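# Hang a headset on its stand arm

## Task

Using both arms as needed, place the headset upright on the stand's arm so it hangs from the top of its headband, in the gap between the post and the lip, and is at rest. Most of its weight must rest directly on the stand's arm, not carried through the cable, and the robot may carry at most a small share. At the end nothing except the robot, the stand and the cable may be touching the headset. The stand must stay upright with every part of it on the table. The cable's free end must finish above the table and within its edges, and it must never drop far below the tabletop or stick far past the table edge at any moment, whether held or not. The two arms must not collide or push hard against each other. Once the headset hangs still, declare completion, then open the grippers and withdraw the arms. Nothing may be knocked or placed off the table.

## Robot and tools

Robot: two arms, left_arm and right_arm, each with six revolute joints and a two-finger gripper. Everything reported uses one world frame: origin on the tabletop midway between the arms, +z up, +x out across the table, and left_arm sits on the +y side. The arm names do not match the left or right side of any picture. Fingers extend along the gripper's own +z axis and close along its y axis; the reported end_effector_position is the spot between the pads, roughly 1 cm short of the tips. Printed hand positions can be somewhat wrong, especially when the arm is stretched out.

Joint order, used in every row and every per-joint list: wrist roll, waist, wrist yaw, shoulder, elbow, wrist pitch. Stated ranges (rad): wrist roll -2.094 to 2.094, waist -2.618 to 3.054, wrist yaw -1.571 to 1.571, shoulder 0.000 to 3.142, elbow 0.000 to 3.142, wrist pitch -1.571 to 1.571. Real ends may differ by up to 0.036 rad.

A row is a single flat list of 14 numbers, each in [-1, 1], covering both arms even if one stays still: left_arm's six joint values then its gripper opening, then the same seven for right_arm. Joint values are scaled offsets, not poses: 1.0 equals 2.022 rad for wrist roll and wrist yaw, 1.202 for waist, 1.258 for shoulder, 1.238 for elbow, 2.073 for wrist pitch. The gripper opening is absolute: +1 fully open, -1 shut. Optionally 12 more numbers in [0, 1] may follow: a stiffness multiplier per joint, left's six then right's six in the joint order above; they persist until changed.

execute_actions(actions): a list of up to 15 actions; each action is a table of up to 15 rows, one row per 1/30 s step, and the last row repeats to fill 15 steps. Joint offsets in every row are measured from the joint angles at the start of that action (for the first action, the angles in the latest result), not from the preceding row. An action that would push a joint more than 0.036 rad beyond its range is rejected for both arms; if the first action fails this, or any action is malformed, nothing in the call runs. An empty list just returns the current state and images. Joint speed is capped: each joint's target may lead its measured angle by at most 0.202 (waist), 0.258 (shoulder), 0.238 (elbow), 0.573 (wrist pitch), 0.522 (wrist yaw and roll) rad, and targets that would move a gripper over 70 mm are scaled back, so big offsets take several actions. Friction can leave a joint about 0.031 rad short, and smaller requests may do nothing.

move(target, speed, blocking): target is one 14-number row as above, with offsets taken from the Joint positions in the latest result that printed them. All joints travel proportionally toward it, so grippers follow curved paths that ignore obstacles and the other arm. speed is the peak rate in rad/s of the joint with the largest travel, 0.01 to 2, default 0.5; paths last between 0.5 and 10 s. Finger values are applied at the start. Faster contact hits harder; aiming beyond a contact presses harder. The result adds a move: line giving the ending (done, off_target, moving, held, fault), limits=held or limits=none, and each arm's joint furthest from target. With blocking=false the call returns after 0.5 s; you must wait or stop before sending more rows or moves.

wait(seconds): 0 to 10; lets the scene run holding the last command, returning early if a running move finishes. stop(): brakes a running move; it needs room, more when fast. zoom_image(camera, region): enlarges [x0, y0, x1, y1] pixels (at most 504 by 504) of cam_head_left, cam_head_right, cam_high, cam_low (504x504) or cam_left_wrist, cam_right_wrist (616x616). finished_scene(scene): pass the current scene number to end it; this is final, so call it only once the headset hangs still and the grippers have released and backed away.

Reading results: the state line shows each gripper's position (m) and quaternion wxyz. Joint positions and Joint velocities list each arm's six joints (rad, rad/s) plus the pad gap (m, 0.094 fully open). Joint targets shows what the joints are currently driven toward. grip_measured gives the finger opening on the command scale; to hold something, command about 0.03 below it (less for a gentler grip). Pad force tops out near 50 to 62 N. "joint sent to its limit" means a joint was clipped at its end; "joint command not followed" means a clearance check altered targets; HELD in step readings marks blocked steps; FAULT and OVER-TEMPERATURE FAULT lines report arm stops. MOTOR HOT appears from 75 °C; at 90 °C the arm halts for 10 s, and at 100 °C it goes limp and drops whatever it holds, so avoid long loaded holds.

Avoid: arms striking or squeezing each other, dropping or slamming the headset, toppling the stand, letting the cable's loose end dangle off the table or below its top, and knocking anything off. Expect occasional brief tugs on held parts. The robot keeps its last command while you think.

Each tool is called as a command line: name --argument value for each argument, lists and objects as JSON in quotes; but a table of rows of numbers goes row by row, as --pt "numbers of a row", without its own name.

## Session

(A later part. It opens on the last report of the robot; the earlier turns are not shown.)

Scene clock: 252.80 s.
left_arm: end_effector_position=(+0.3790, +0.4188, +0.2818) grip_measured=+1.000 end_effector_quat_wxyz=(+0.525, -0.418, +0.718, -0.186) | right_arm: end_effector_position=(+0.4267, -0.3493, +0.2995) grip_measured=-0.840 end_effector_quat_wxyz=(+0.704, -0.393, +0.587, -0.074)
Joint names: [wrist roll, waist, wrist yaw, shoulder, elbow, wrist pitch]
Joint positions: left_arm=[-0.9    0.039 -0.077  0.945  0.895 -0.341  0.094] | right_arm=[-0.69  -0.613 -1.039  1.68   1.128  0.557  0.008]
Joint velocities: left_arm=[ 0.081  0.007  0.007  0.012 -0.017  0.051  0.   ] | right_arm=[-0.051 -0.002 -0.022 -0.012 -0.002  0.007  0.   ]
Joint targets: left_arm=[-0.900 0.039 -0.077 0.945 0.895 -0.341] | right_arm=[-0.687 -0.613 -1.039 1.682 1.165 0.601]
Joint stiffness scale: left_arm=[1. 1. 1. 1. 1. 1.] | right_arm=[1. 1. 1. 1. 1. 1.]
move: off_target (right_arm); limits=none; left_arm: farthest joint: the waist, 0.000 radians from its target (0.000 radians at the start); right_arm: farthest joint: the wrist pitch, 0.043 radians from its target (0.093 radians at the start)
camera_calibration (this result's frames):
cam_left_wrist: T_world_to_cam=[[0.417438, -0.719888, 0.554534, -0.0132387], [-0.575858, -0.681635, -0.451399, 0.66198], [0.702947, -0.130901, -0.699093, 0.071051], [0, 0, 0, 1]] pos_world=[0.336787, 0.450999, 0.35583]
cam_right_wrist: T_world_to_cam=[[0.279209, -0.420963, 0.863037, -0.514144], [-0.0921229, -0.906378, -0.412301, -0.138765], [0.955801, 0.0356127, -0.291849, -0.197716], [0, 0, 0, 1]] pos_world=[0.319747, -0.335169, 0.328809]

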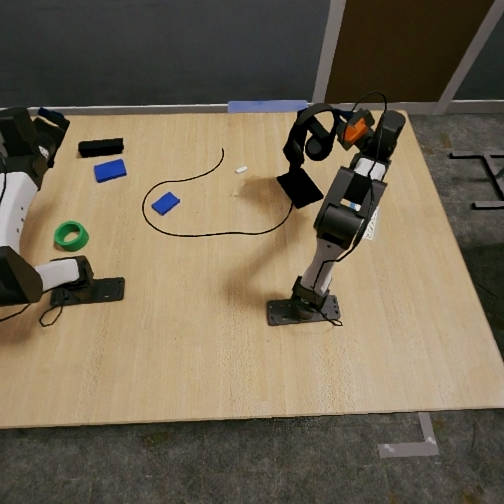

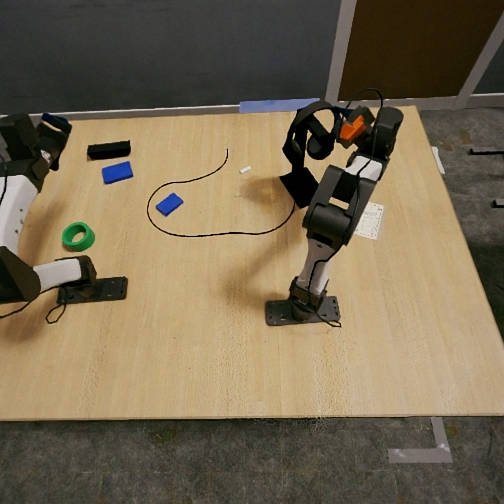

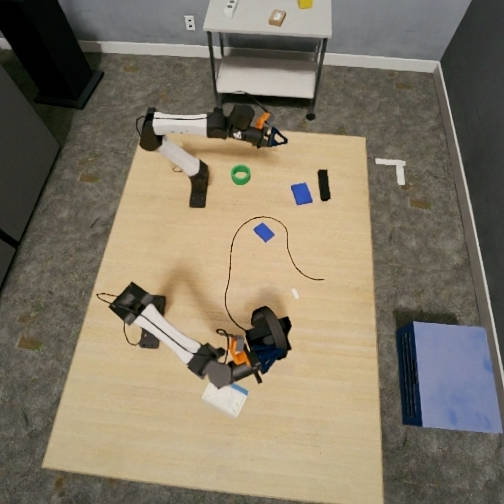

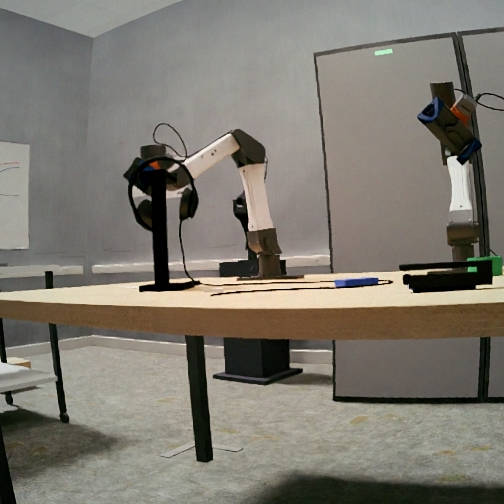

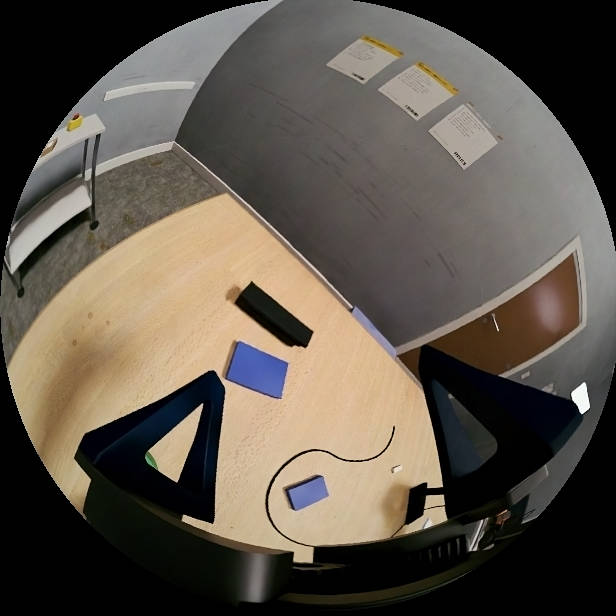

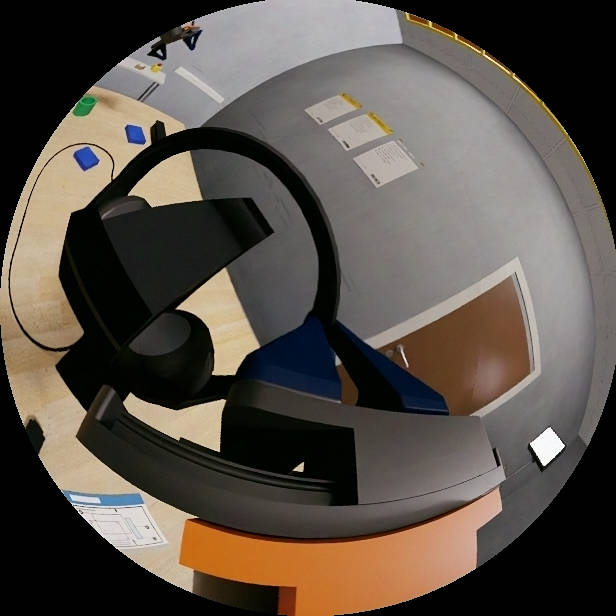

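move --target '[0,0,0,0,0,0,1,0,-0.075,-0.045,-0.045,-0.03,0.02,-0.9]' --speed 0.1

move --target '[0,0,0,0,0,0,1,0,0,0,0,-0.07,0.06,-0.9]' --speed 0.1

zoom_image --camera "cam_low" --region '[100,120,240,260]'

Scene clock: 263.90 s.
left_arm: end_effector_position=(+0.3790, +0.4188, +0.2818) grip_measured=+1.000 end_effector_quat_wxyz=(+0.525, -0.418, +0.718, -0.186) | right_arm: end_effector_position=(+0.4045, -0.3677, +0.3033) grip_measured=-0.840 end_effector_quat_wxyz=(+0.705, -0.397, +0.583, -0.075)
Joint names: [wrist roll, waist, wrist yaw, shoulder, elbow, wrist pitch]
Joint positions: left_arm=[-0.9    0.039 -0.077  0.945  0.895 -0.341  0.094] | right_arm=[-0.691 -0.691 -1.122  1.649  1.105  0.559  0.008]
Joint velocities: left_arm=[-0.007 -0.002  0.007  0.002 -0.012  0.007  0.   ] | right_arm=[ 0.007  0.007  0.022 -0.002 -0.007  0.037 -0.001]
Joint targets: left_arm=[-0.900 0.039 -0.077 0.945 0.895 -0.341] | right_arm=[-0.690 -0.703 -1.130 1.623 1.091 0.598]
Joint stiffness scale: left_arm=[1. 1. 1. 1. 1. 1.] | right_arm=[1. 1. 1. 1. 1. 1.]
move: off_target (right_arm); limits=none; left_arm: farthest joint: the waist, 0.000 radians from its target (0.000 radians at the start); right_arm: farthest joint: the wrist pitch, 0.040 radians from its target (0.041 radians at the start)
camera_calibration (this result's frames):
cam_left_wrist: T_world_to_cam=[[0.417438, -0.719888, 0.554534, -0.0132387], [-0.575858, -0.681635, -0.451399, 0.66198], [0.702947, -0.130901, -0.699093, 0.071051], [0, 0, 0, 1]] pos_world=[0.336787, 0.450999, 0.35583]
cam_right_wrist: T_world_to_cam=[[0.274474, -0.413426, 0.868183, -0.515815], [-0.0844125, -0.909732, -0.406525, -0.162018], [0.957882, 0.038295, -0.284596, -0.176729], [0, 0, 0, 1]] pos_world=[0.297187, -0.353877, 0.331661]

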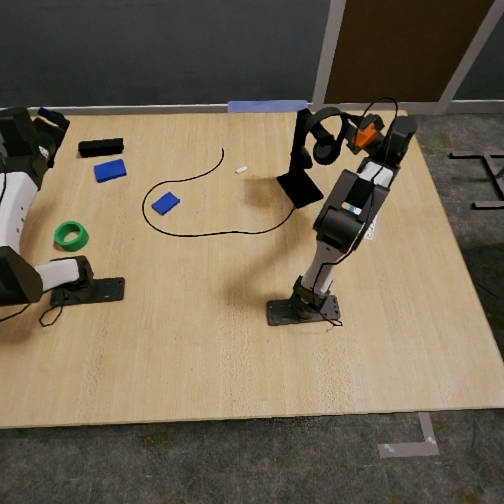

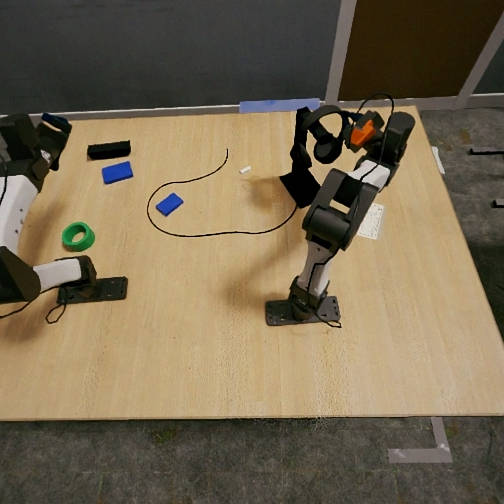

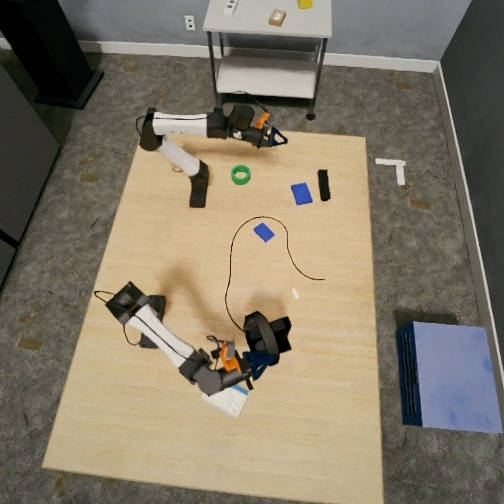

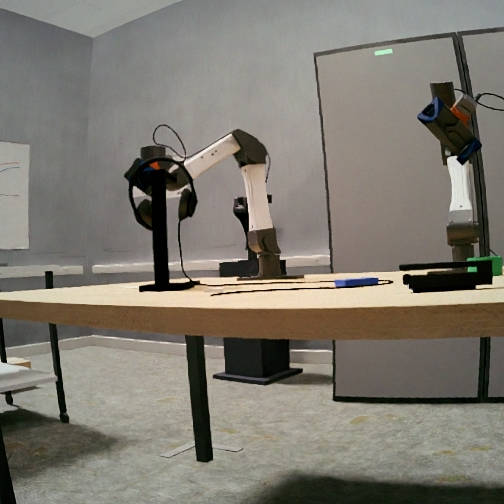

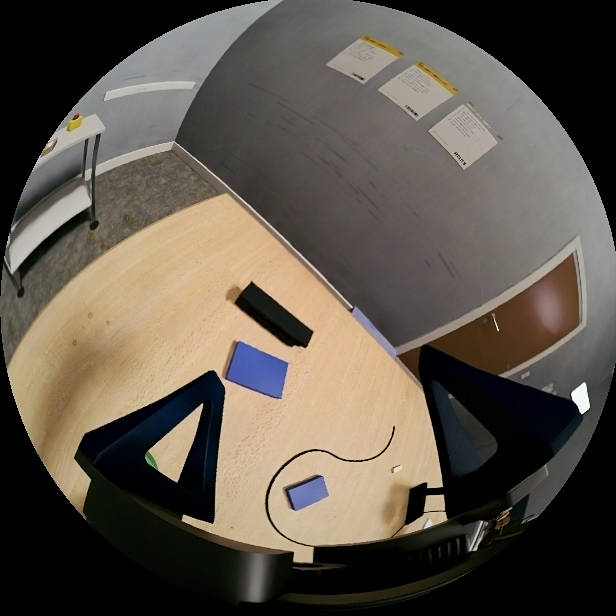

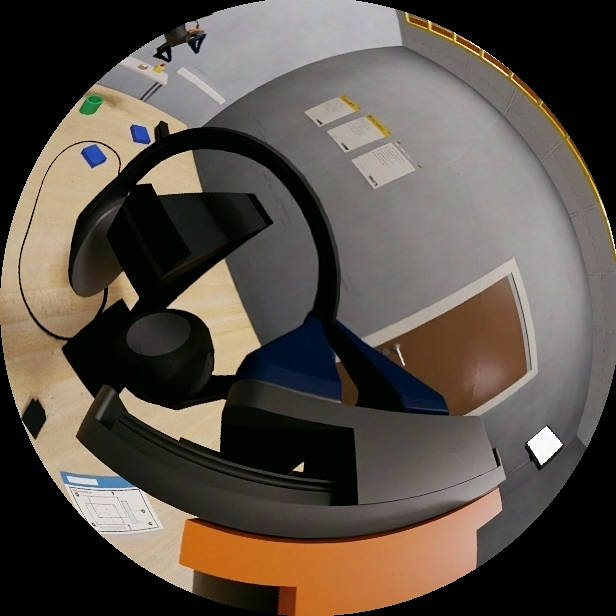

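Scene clock: 265.63 s.
left_arm: end_effector_position=(+0.3790, +0.4188, +0.2818) grip_measured=+1.000 end_effector_quat_wxyz=(+0.525, -0.418, +0.718, -0.186) | right_arm: end_effector_position=(+0.3994, -0.3640, +0.2876) grip_measured=-0.840 end_effector_quat_wxyz=(+0.707, -0.399, +0.579, -0.080)
Joint names: [wrist roll, waist, wrist yaw, shoulder, elbow, wrist pitch]
Joint positions: left_arm=[-0.9    0.039 -0.077  0.945  0.895 -0.341  0.094] | right_arm=[-0.692 -0.691 -1.122  1.649  1.032  0.644  0.008]
Joint velocities: left_arm=[ 0.022 -0.002  0.051  0.007 -0.002  0.037  0.   ] | right_arm=[ 0.037 -0.022 -0.037  0.007 -0.032  0.007 -0.001]
Joint targets: left_arm=[-0.900 0.039 -0.077 0.945 0.895 -0.341] | right_arm=[-0.691 -0.691 -1.122 1.649 1.019 0.683]
Joint stiffness scale: left_arm=[1. 1. 1. 1. 1. 1.] | right_arm=[1. 1. 1. 1. 1. 1.]
move: off_target (right_arm); limits=none; left_arm: farthest joint: the waist, 0.000 radians from its target (0.000 radians at the start); right_arm: farthest joint: the wrist pitch, 0.040 radians from its target (0.125 radians at the start)
camera_calibration (this result's frames):
cam_left_wrist: T_world_to_cam=[[0.417438, -0.719888, 0.554534, -0.0132387], [-0.575858, -0.681635, -0.451399, 0.66198], [0.702947, -0.130901, -0.699093, 0.071051], [0, 0, 0, 1]] pos_world=[0.336787, 0.450999, 0.35583]
cam_right_wrist: T_world_to_cam=[[0.265839, -0.406767, 0.873997, -0.495134], [-0.0804205, -0.912817, -0.400373, -0.16996], [0.960657, 0.0361475, -0.275375, -0.181063], [0, 0, 0, 1]] pos_world=[0.291897, -0.350001, 0.314839]

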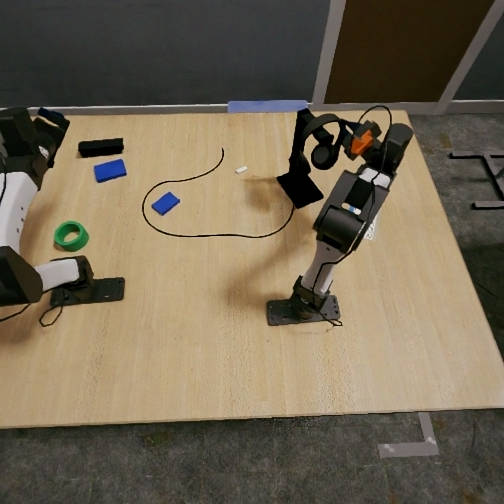

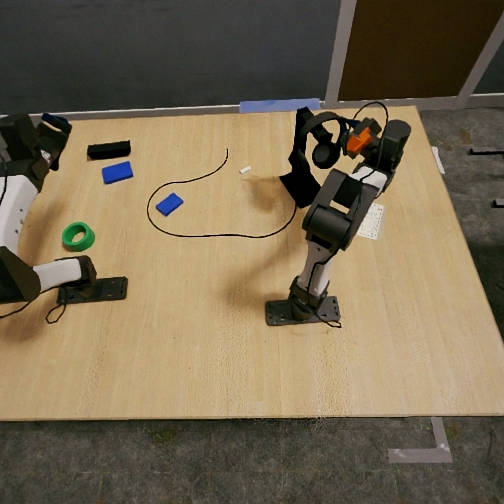

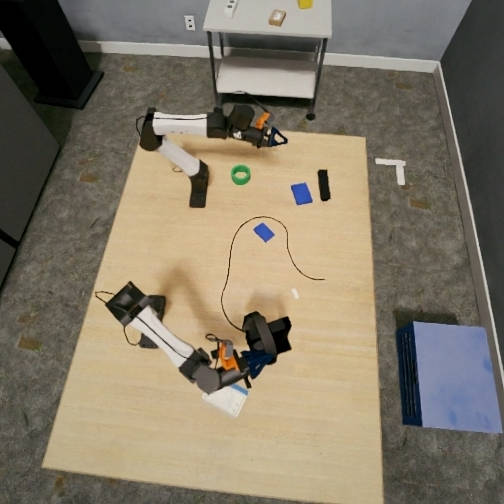

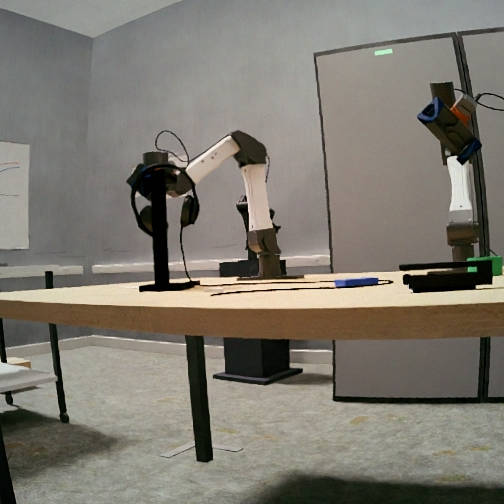

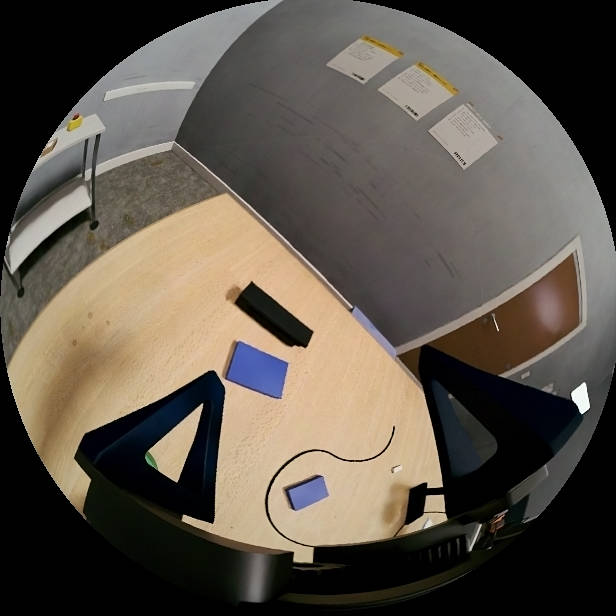

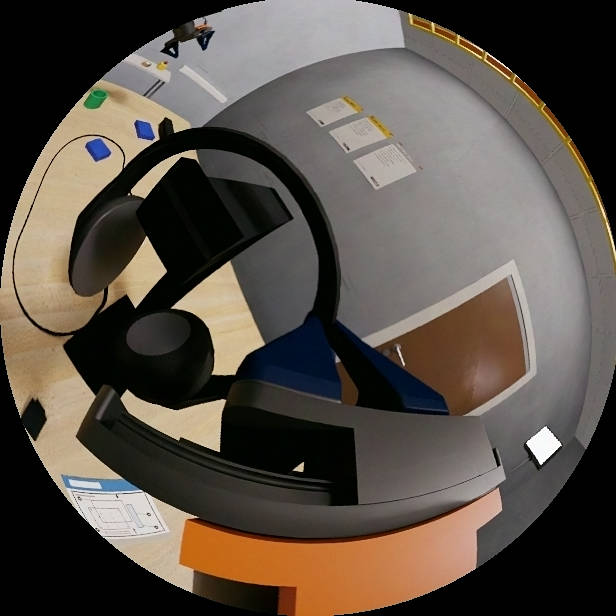

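Region (100, 120, 240, 260) of cam_low's 504x504 image, scaled by 3.600, with more detail than that image has.

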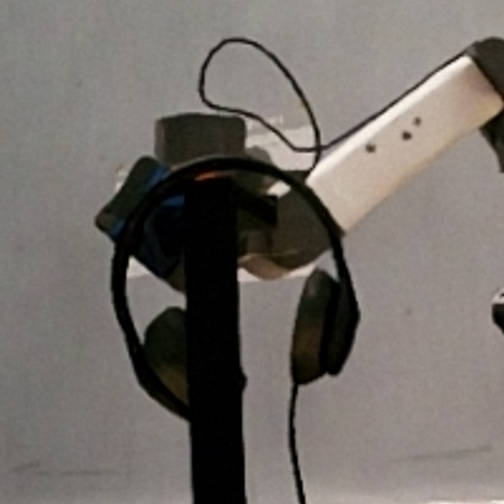

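move --target '[0,0,0,0,0,0,1,0.06,0,0,0.025,-0.03,0.045,-0.9]' --speed 0.1

zoom_image --camera "cam_head_left" --region '[270,90,410,210]'

Scene clock: 274.37 s.
left_arm: end_effector_position=(+0.3790, +0.4188, +0.2818) grip_measured=+1.000 end_effector_quat_wxyz=(+0.525, -0.418, +0.718, -0.186) | right_arm: end_effector_position=(+0.4013, -0.3654, +0.2751) grip_measured=-0.840 end_effector_quat_wxyz=(+0.710, -0.370, +0.597, -0.045)
Joint names: [wrist roll, waist, wrist yaw, shoulder, elbow, wrist pitch]
Joint positions: left_arm=[-0.9    0.039 -0.077  0.945  0.895 -0.341  0.094] | right_arm=[-0.592 -0.691 -1.121  1.678  1.008  0.699  0.008]
Joint velocities: left_arm=[ 0.051 -0.007 -0.007 -0.007  0.012 -0.066  0.   ] | right_arm=[-0.007 -0.012 -0.037  0.017 -0.002 -0.037 -0.001]
Joint targets: left_arm=[-0.900 0.039 -0.077 0.945 0.895 -0.341] | right_arm=[-0.571 -0.691 -1.121 1.681 0.995 0.737]
Joint stiffness scale: left_arm=[1. 1. 1. 1. 1. 1.] | right_arm=[1. 1. 1. 1. 1. 1.]
move: off_target (right_arm); limits=none; left_arm: farthest joint: the waist, 0.000 radians from its target (0.000 radians at the start); right_arm: farthest joint: the wrist pitch, 0.038 radians from its target (0.093 radians at the start)
camera_calibration (this result's frames):
cam_left_wrist: T_world_to_cam=[[0.417438, -0.719888, 0.554534, -0.0132387], [-0.575858, -0.681635, -0.451399, 0.66198], [0.702947, -0.130901, -0.699093, 0.071051], [0, 0, 0, 1]] pos_world=[0.336787, 0.450999, 0.35583]
cam_right_wrist: T_world_to_cam=[[0.304371, -0.480035, 0.822754, -0.513415], [-0.0993582, -0.875023, -0.473774, -0.134501], [0.947358, 0.0624556, -0.314027, -0.160681], [0, 0, 0, 1]] pos_world=[0.295127, -0.354113, 0.308233]

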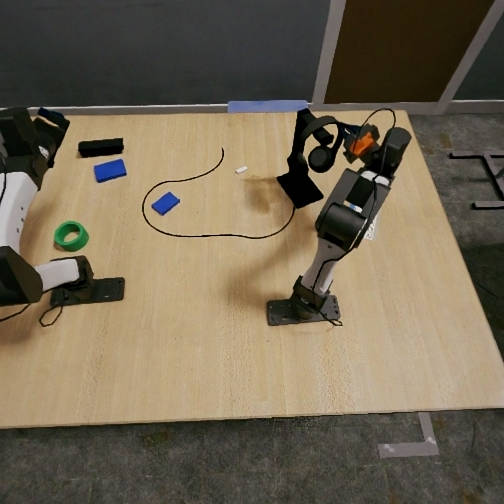

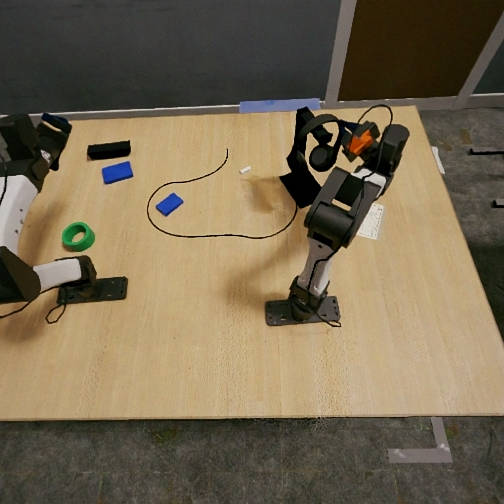

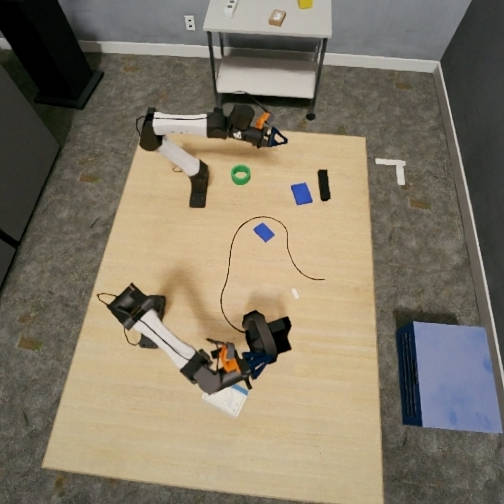

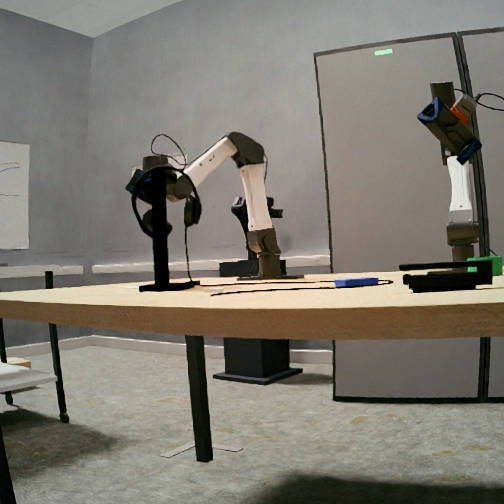

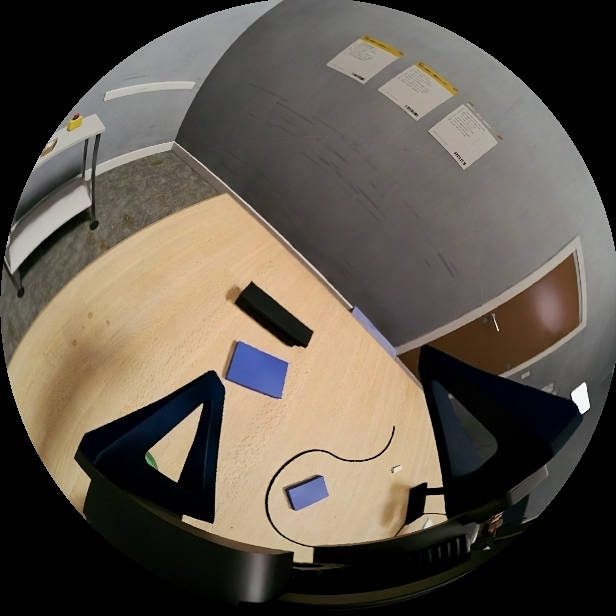

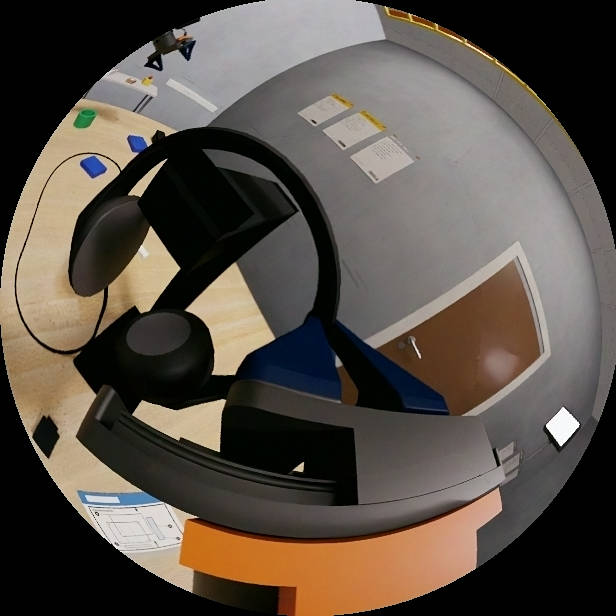

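Region (270, 90, 410, 210) of cam_head_left's 504x504 image, scaled by 3.600, with more detail than that image has; it fills the top 432 rows of this view, and the rest is white.

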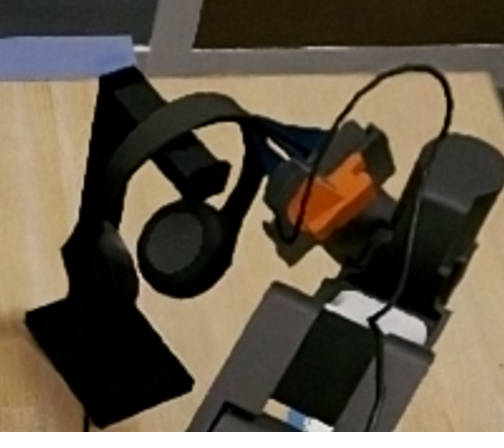

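Still about 1 cm above the stand's arm; lower once more.

move --target '[0,0,0,0,0,0,1,0,0,0,0.02,-0.03,0.04,-0.9]' --speed 0.1

move --target '[0,0,0,0,0,0,1,0,0,0,0,0,0,-0.45]'

Scene clock: 282.10 s.
left_arm: end_effector_position=(+0.3790, +0.4188, +0.2818) grip_measured=+1.000 end_effector_quat_wxyz=(+0.525, -0.418, +0.718, -0.186) | right_arm: end_effector_position=(+0.4019, -0.3659, +0.2660) grip_measured=-0.840 end_effector_quat_wxyz=(+0.711, -0.371, +0.596, -0.047)
Joint names: [wrist roll, waist, wrist yaw, shoulder, elbow, wrist pitch]
Joint positions: left_arm=[-0.9    0.039 -0.077  0.945  0.895 -0.341  0.094] | right_arm=[-0.594 -0.691 -1.121  1.698  0.987  0.745  0.008]
Joint velocities: left_arm=[ 0.037 -0.007 -0.066 -0.002 -0.012 -0.007  0.   ] | right_arm=[-0.051 -0.002  0.007 -0.002  0.002  0.007  0.001]
Joint targets: left_arm=[-0.900 0.039 -0.077 0.945 0.895 -0.341] | right_arm=[-0.592 -0.691 -1.122 1.703 0.971 0.782]
Joint stiffness scale: left_arm=[1. 1. 1. 1. 1. 1.] | right_arm=[1. 1. 1. 1. 1. 1.]
move: off_target (right_arm); limits=none; left_arm: farthest joint: the waist, 0.000 radians from its target (0.000 radians at the start); right_arm: farthest joint: the wrist pitch, 0.037 radians from its target (0.082 radians at the start)
camera_calibration (this result's frames):
cam_left_wrist: T_world_to_cam=[[0.417438, -0.719888, 0.554534, -0.0132387], [-0.575858, -0.681635, -0.451399, 0.66198], [0.702947, -0.130901, -0.699093, 0.071051], [0, 0, 0, 1]] pos_world=[0.336787, 0.450999, 0.35583]
cam_right_wrist: T_world_to_cam=[[0.300466, -0.47652, 0.826226, -0.504328], [-0.097146, -0.877037, -0.470497, -0.141633], [0.948832, 0.0611039, -0.309812, -0.166267], [0, 0, 0, 1]] pos_world=[0.295534, -0.35438, 0.298539]

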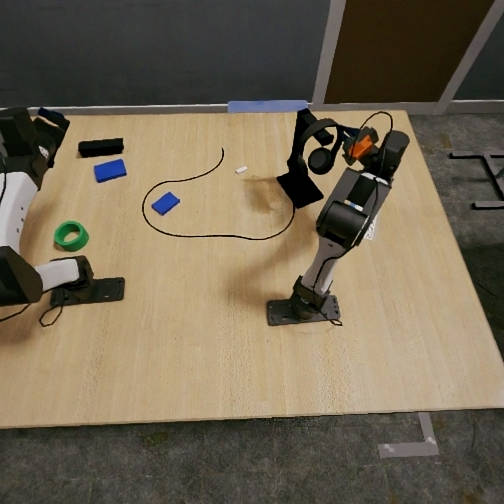

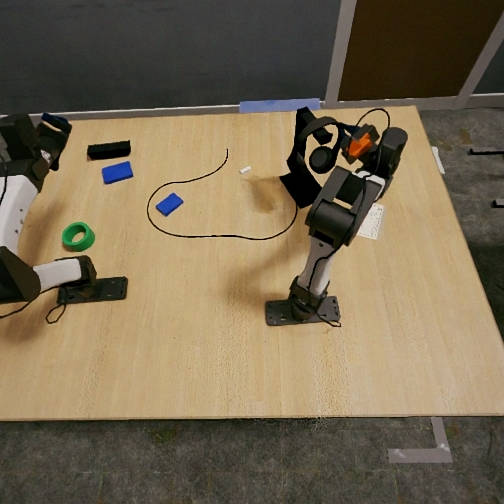

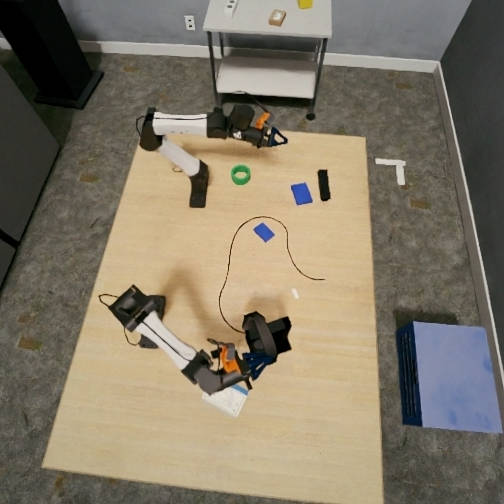

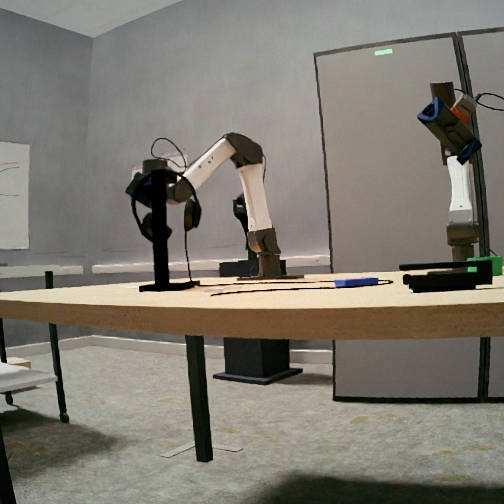

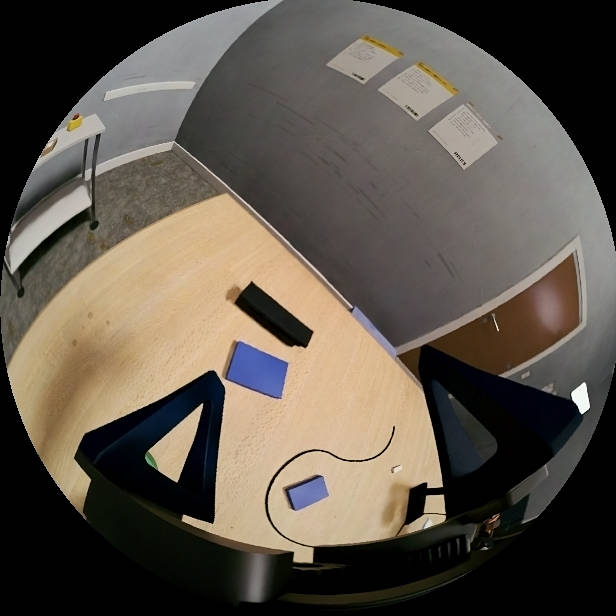

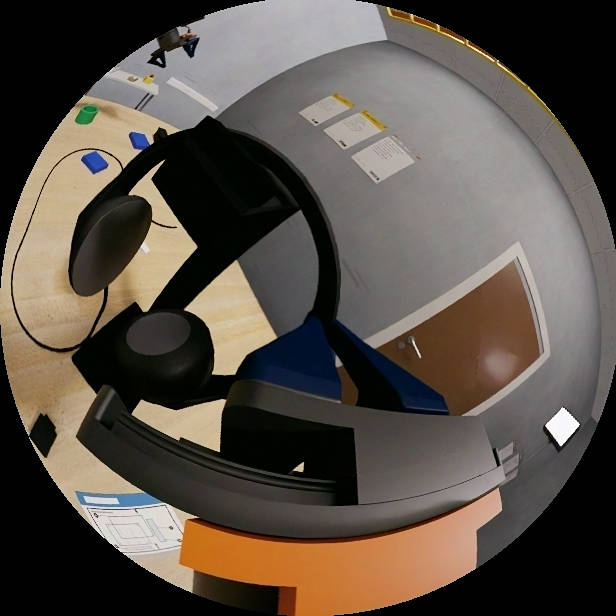

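Scene clock: 282.60 s.
left_arm: end_effector_position=(+0.3790, +0.4188, +0.2818) grip_measured=+1.000 end_effector_quat_wxyz=(+0.525, -0.418, +0.718, -0.186) | right_arm: end_effector_position=(+0.4017, -0.3655, +0.2658) grip_measured=-0.452 end_effector_quat_wxyz=(+0.711, -0.372, +0.596, -0.046)
Joint names: [wrist roll, waist, wrist yaw, shoulder, elbow, wrist pitch]
Joint positions: left_arm=[-0.9    0.039 -0.077  0.945  0.895 -0.341  0.094] | right_arm=[-0.593 -0.691 -1.124  1.698  0.987  0.744  0.026]
Joint velocities: left_arm=[-0.051 -0.012  0.051  0.007  0.012 -0.037  0.   ] | right_arm=[ 0.037  0.017 -0.007  0.007  0.002 -0.022  0.   ]
Joint targets: left_arm=[-0.900 0.039 -0.077 0.945 0.895 -0.341] | right_arm=[-0.593 -0.691 -1.121 1.698 0.987 0.745]
Joint stiffness scale: left_arm=[1. 1. 1. 1. 1. 1.] | right_arm=[1. 1. 1. 1. 1. 1.]
move: done; limits=none; left_arm: farthest joint: the waist, 0.000 radians from its target (0.000 radians at the start); right_arm: farthest joint: the wrist yaw, 0.003 radians from its target (0.000 radians at the start)
camera_calibration (this result's frames):
cam_left_wrist: T_world_to_cam=[[0.417438, -0.719888, 0.554534, -0.0132387], [-0.575858, -0.681635, -0.451399, 0.66198], [0.702947, -0.130901, -0.699093, 0.071051], [0, 0, 0, 1]] pos_world=[0.336787, 0.450999, 0.35583]
cam_right_wrist: T_world_to_cam=[[0.302508, -0.476613, 0.825427, -0.504602], [-0.0956763, -0.876811, -0.47122, -0.141751], [0.948333, 0.0635738, -0.310843, -0.164795], [0, 0, 0, 1]] pos_world=[0.295364, -0.354312, 0.29849]

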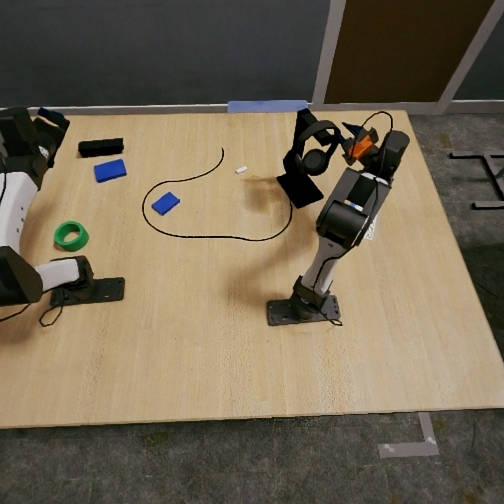

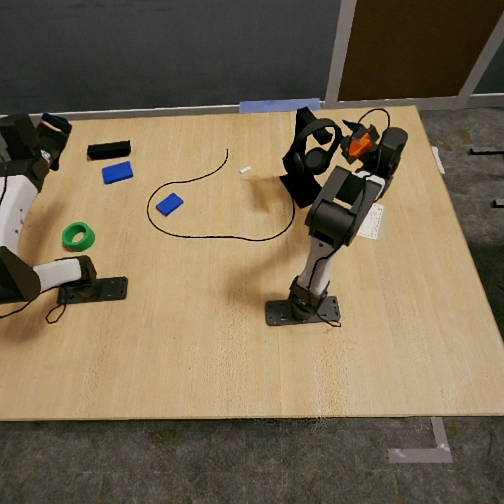

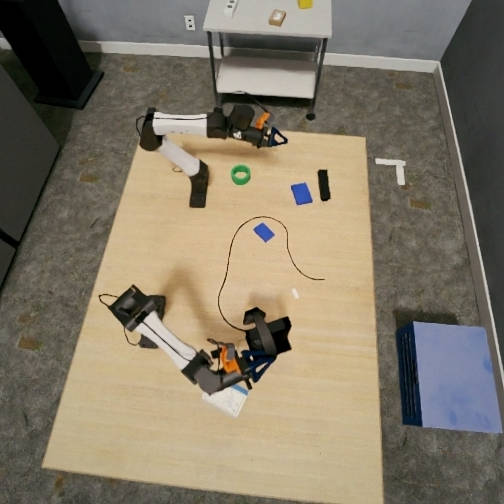

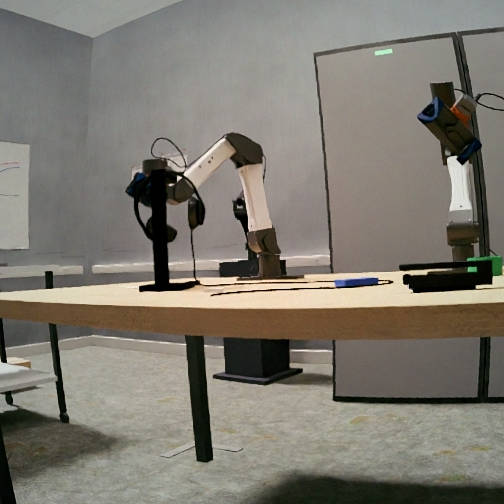

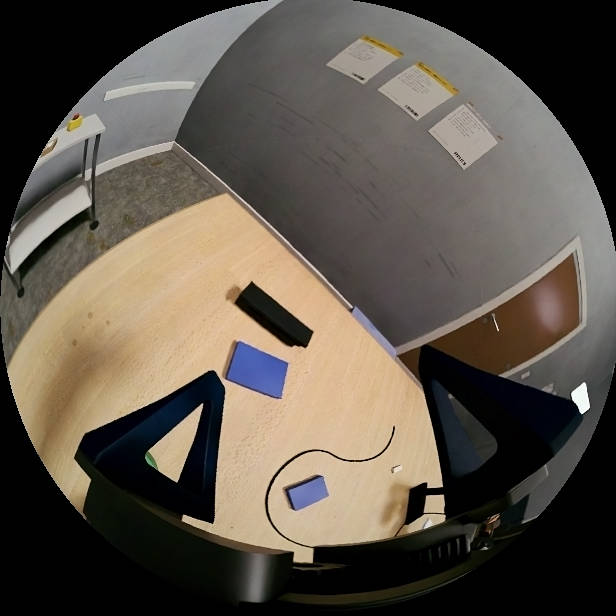

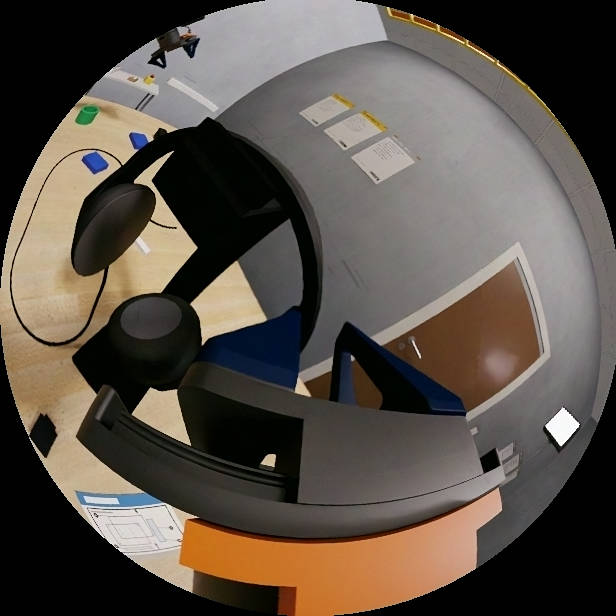

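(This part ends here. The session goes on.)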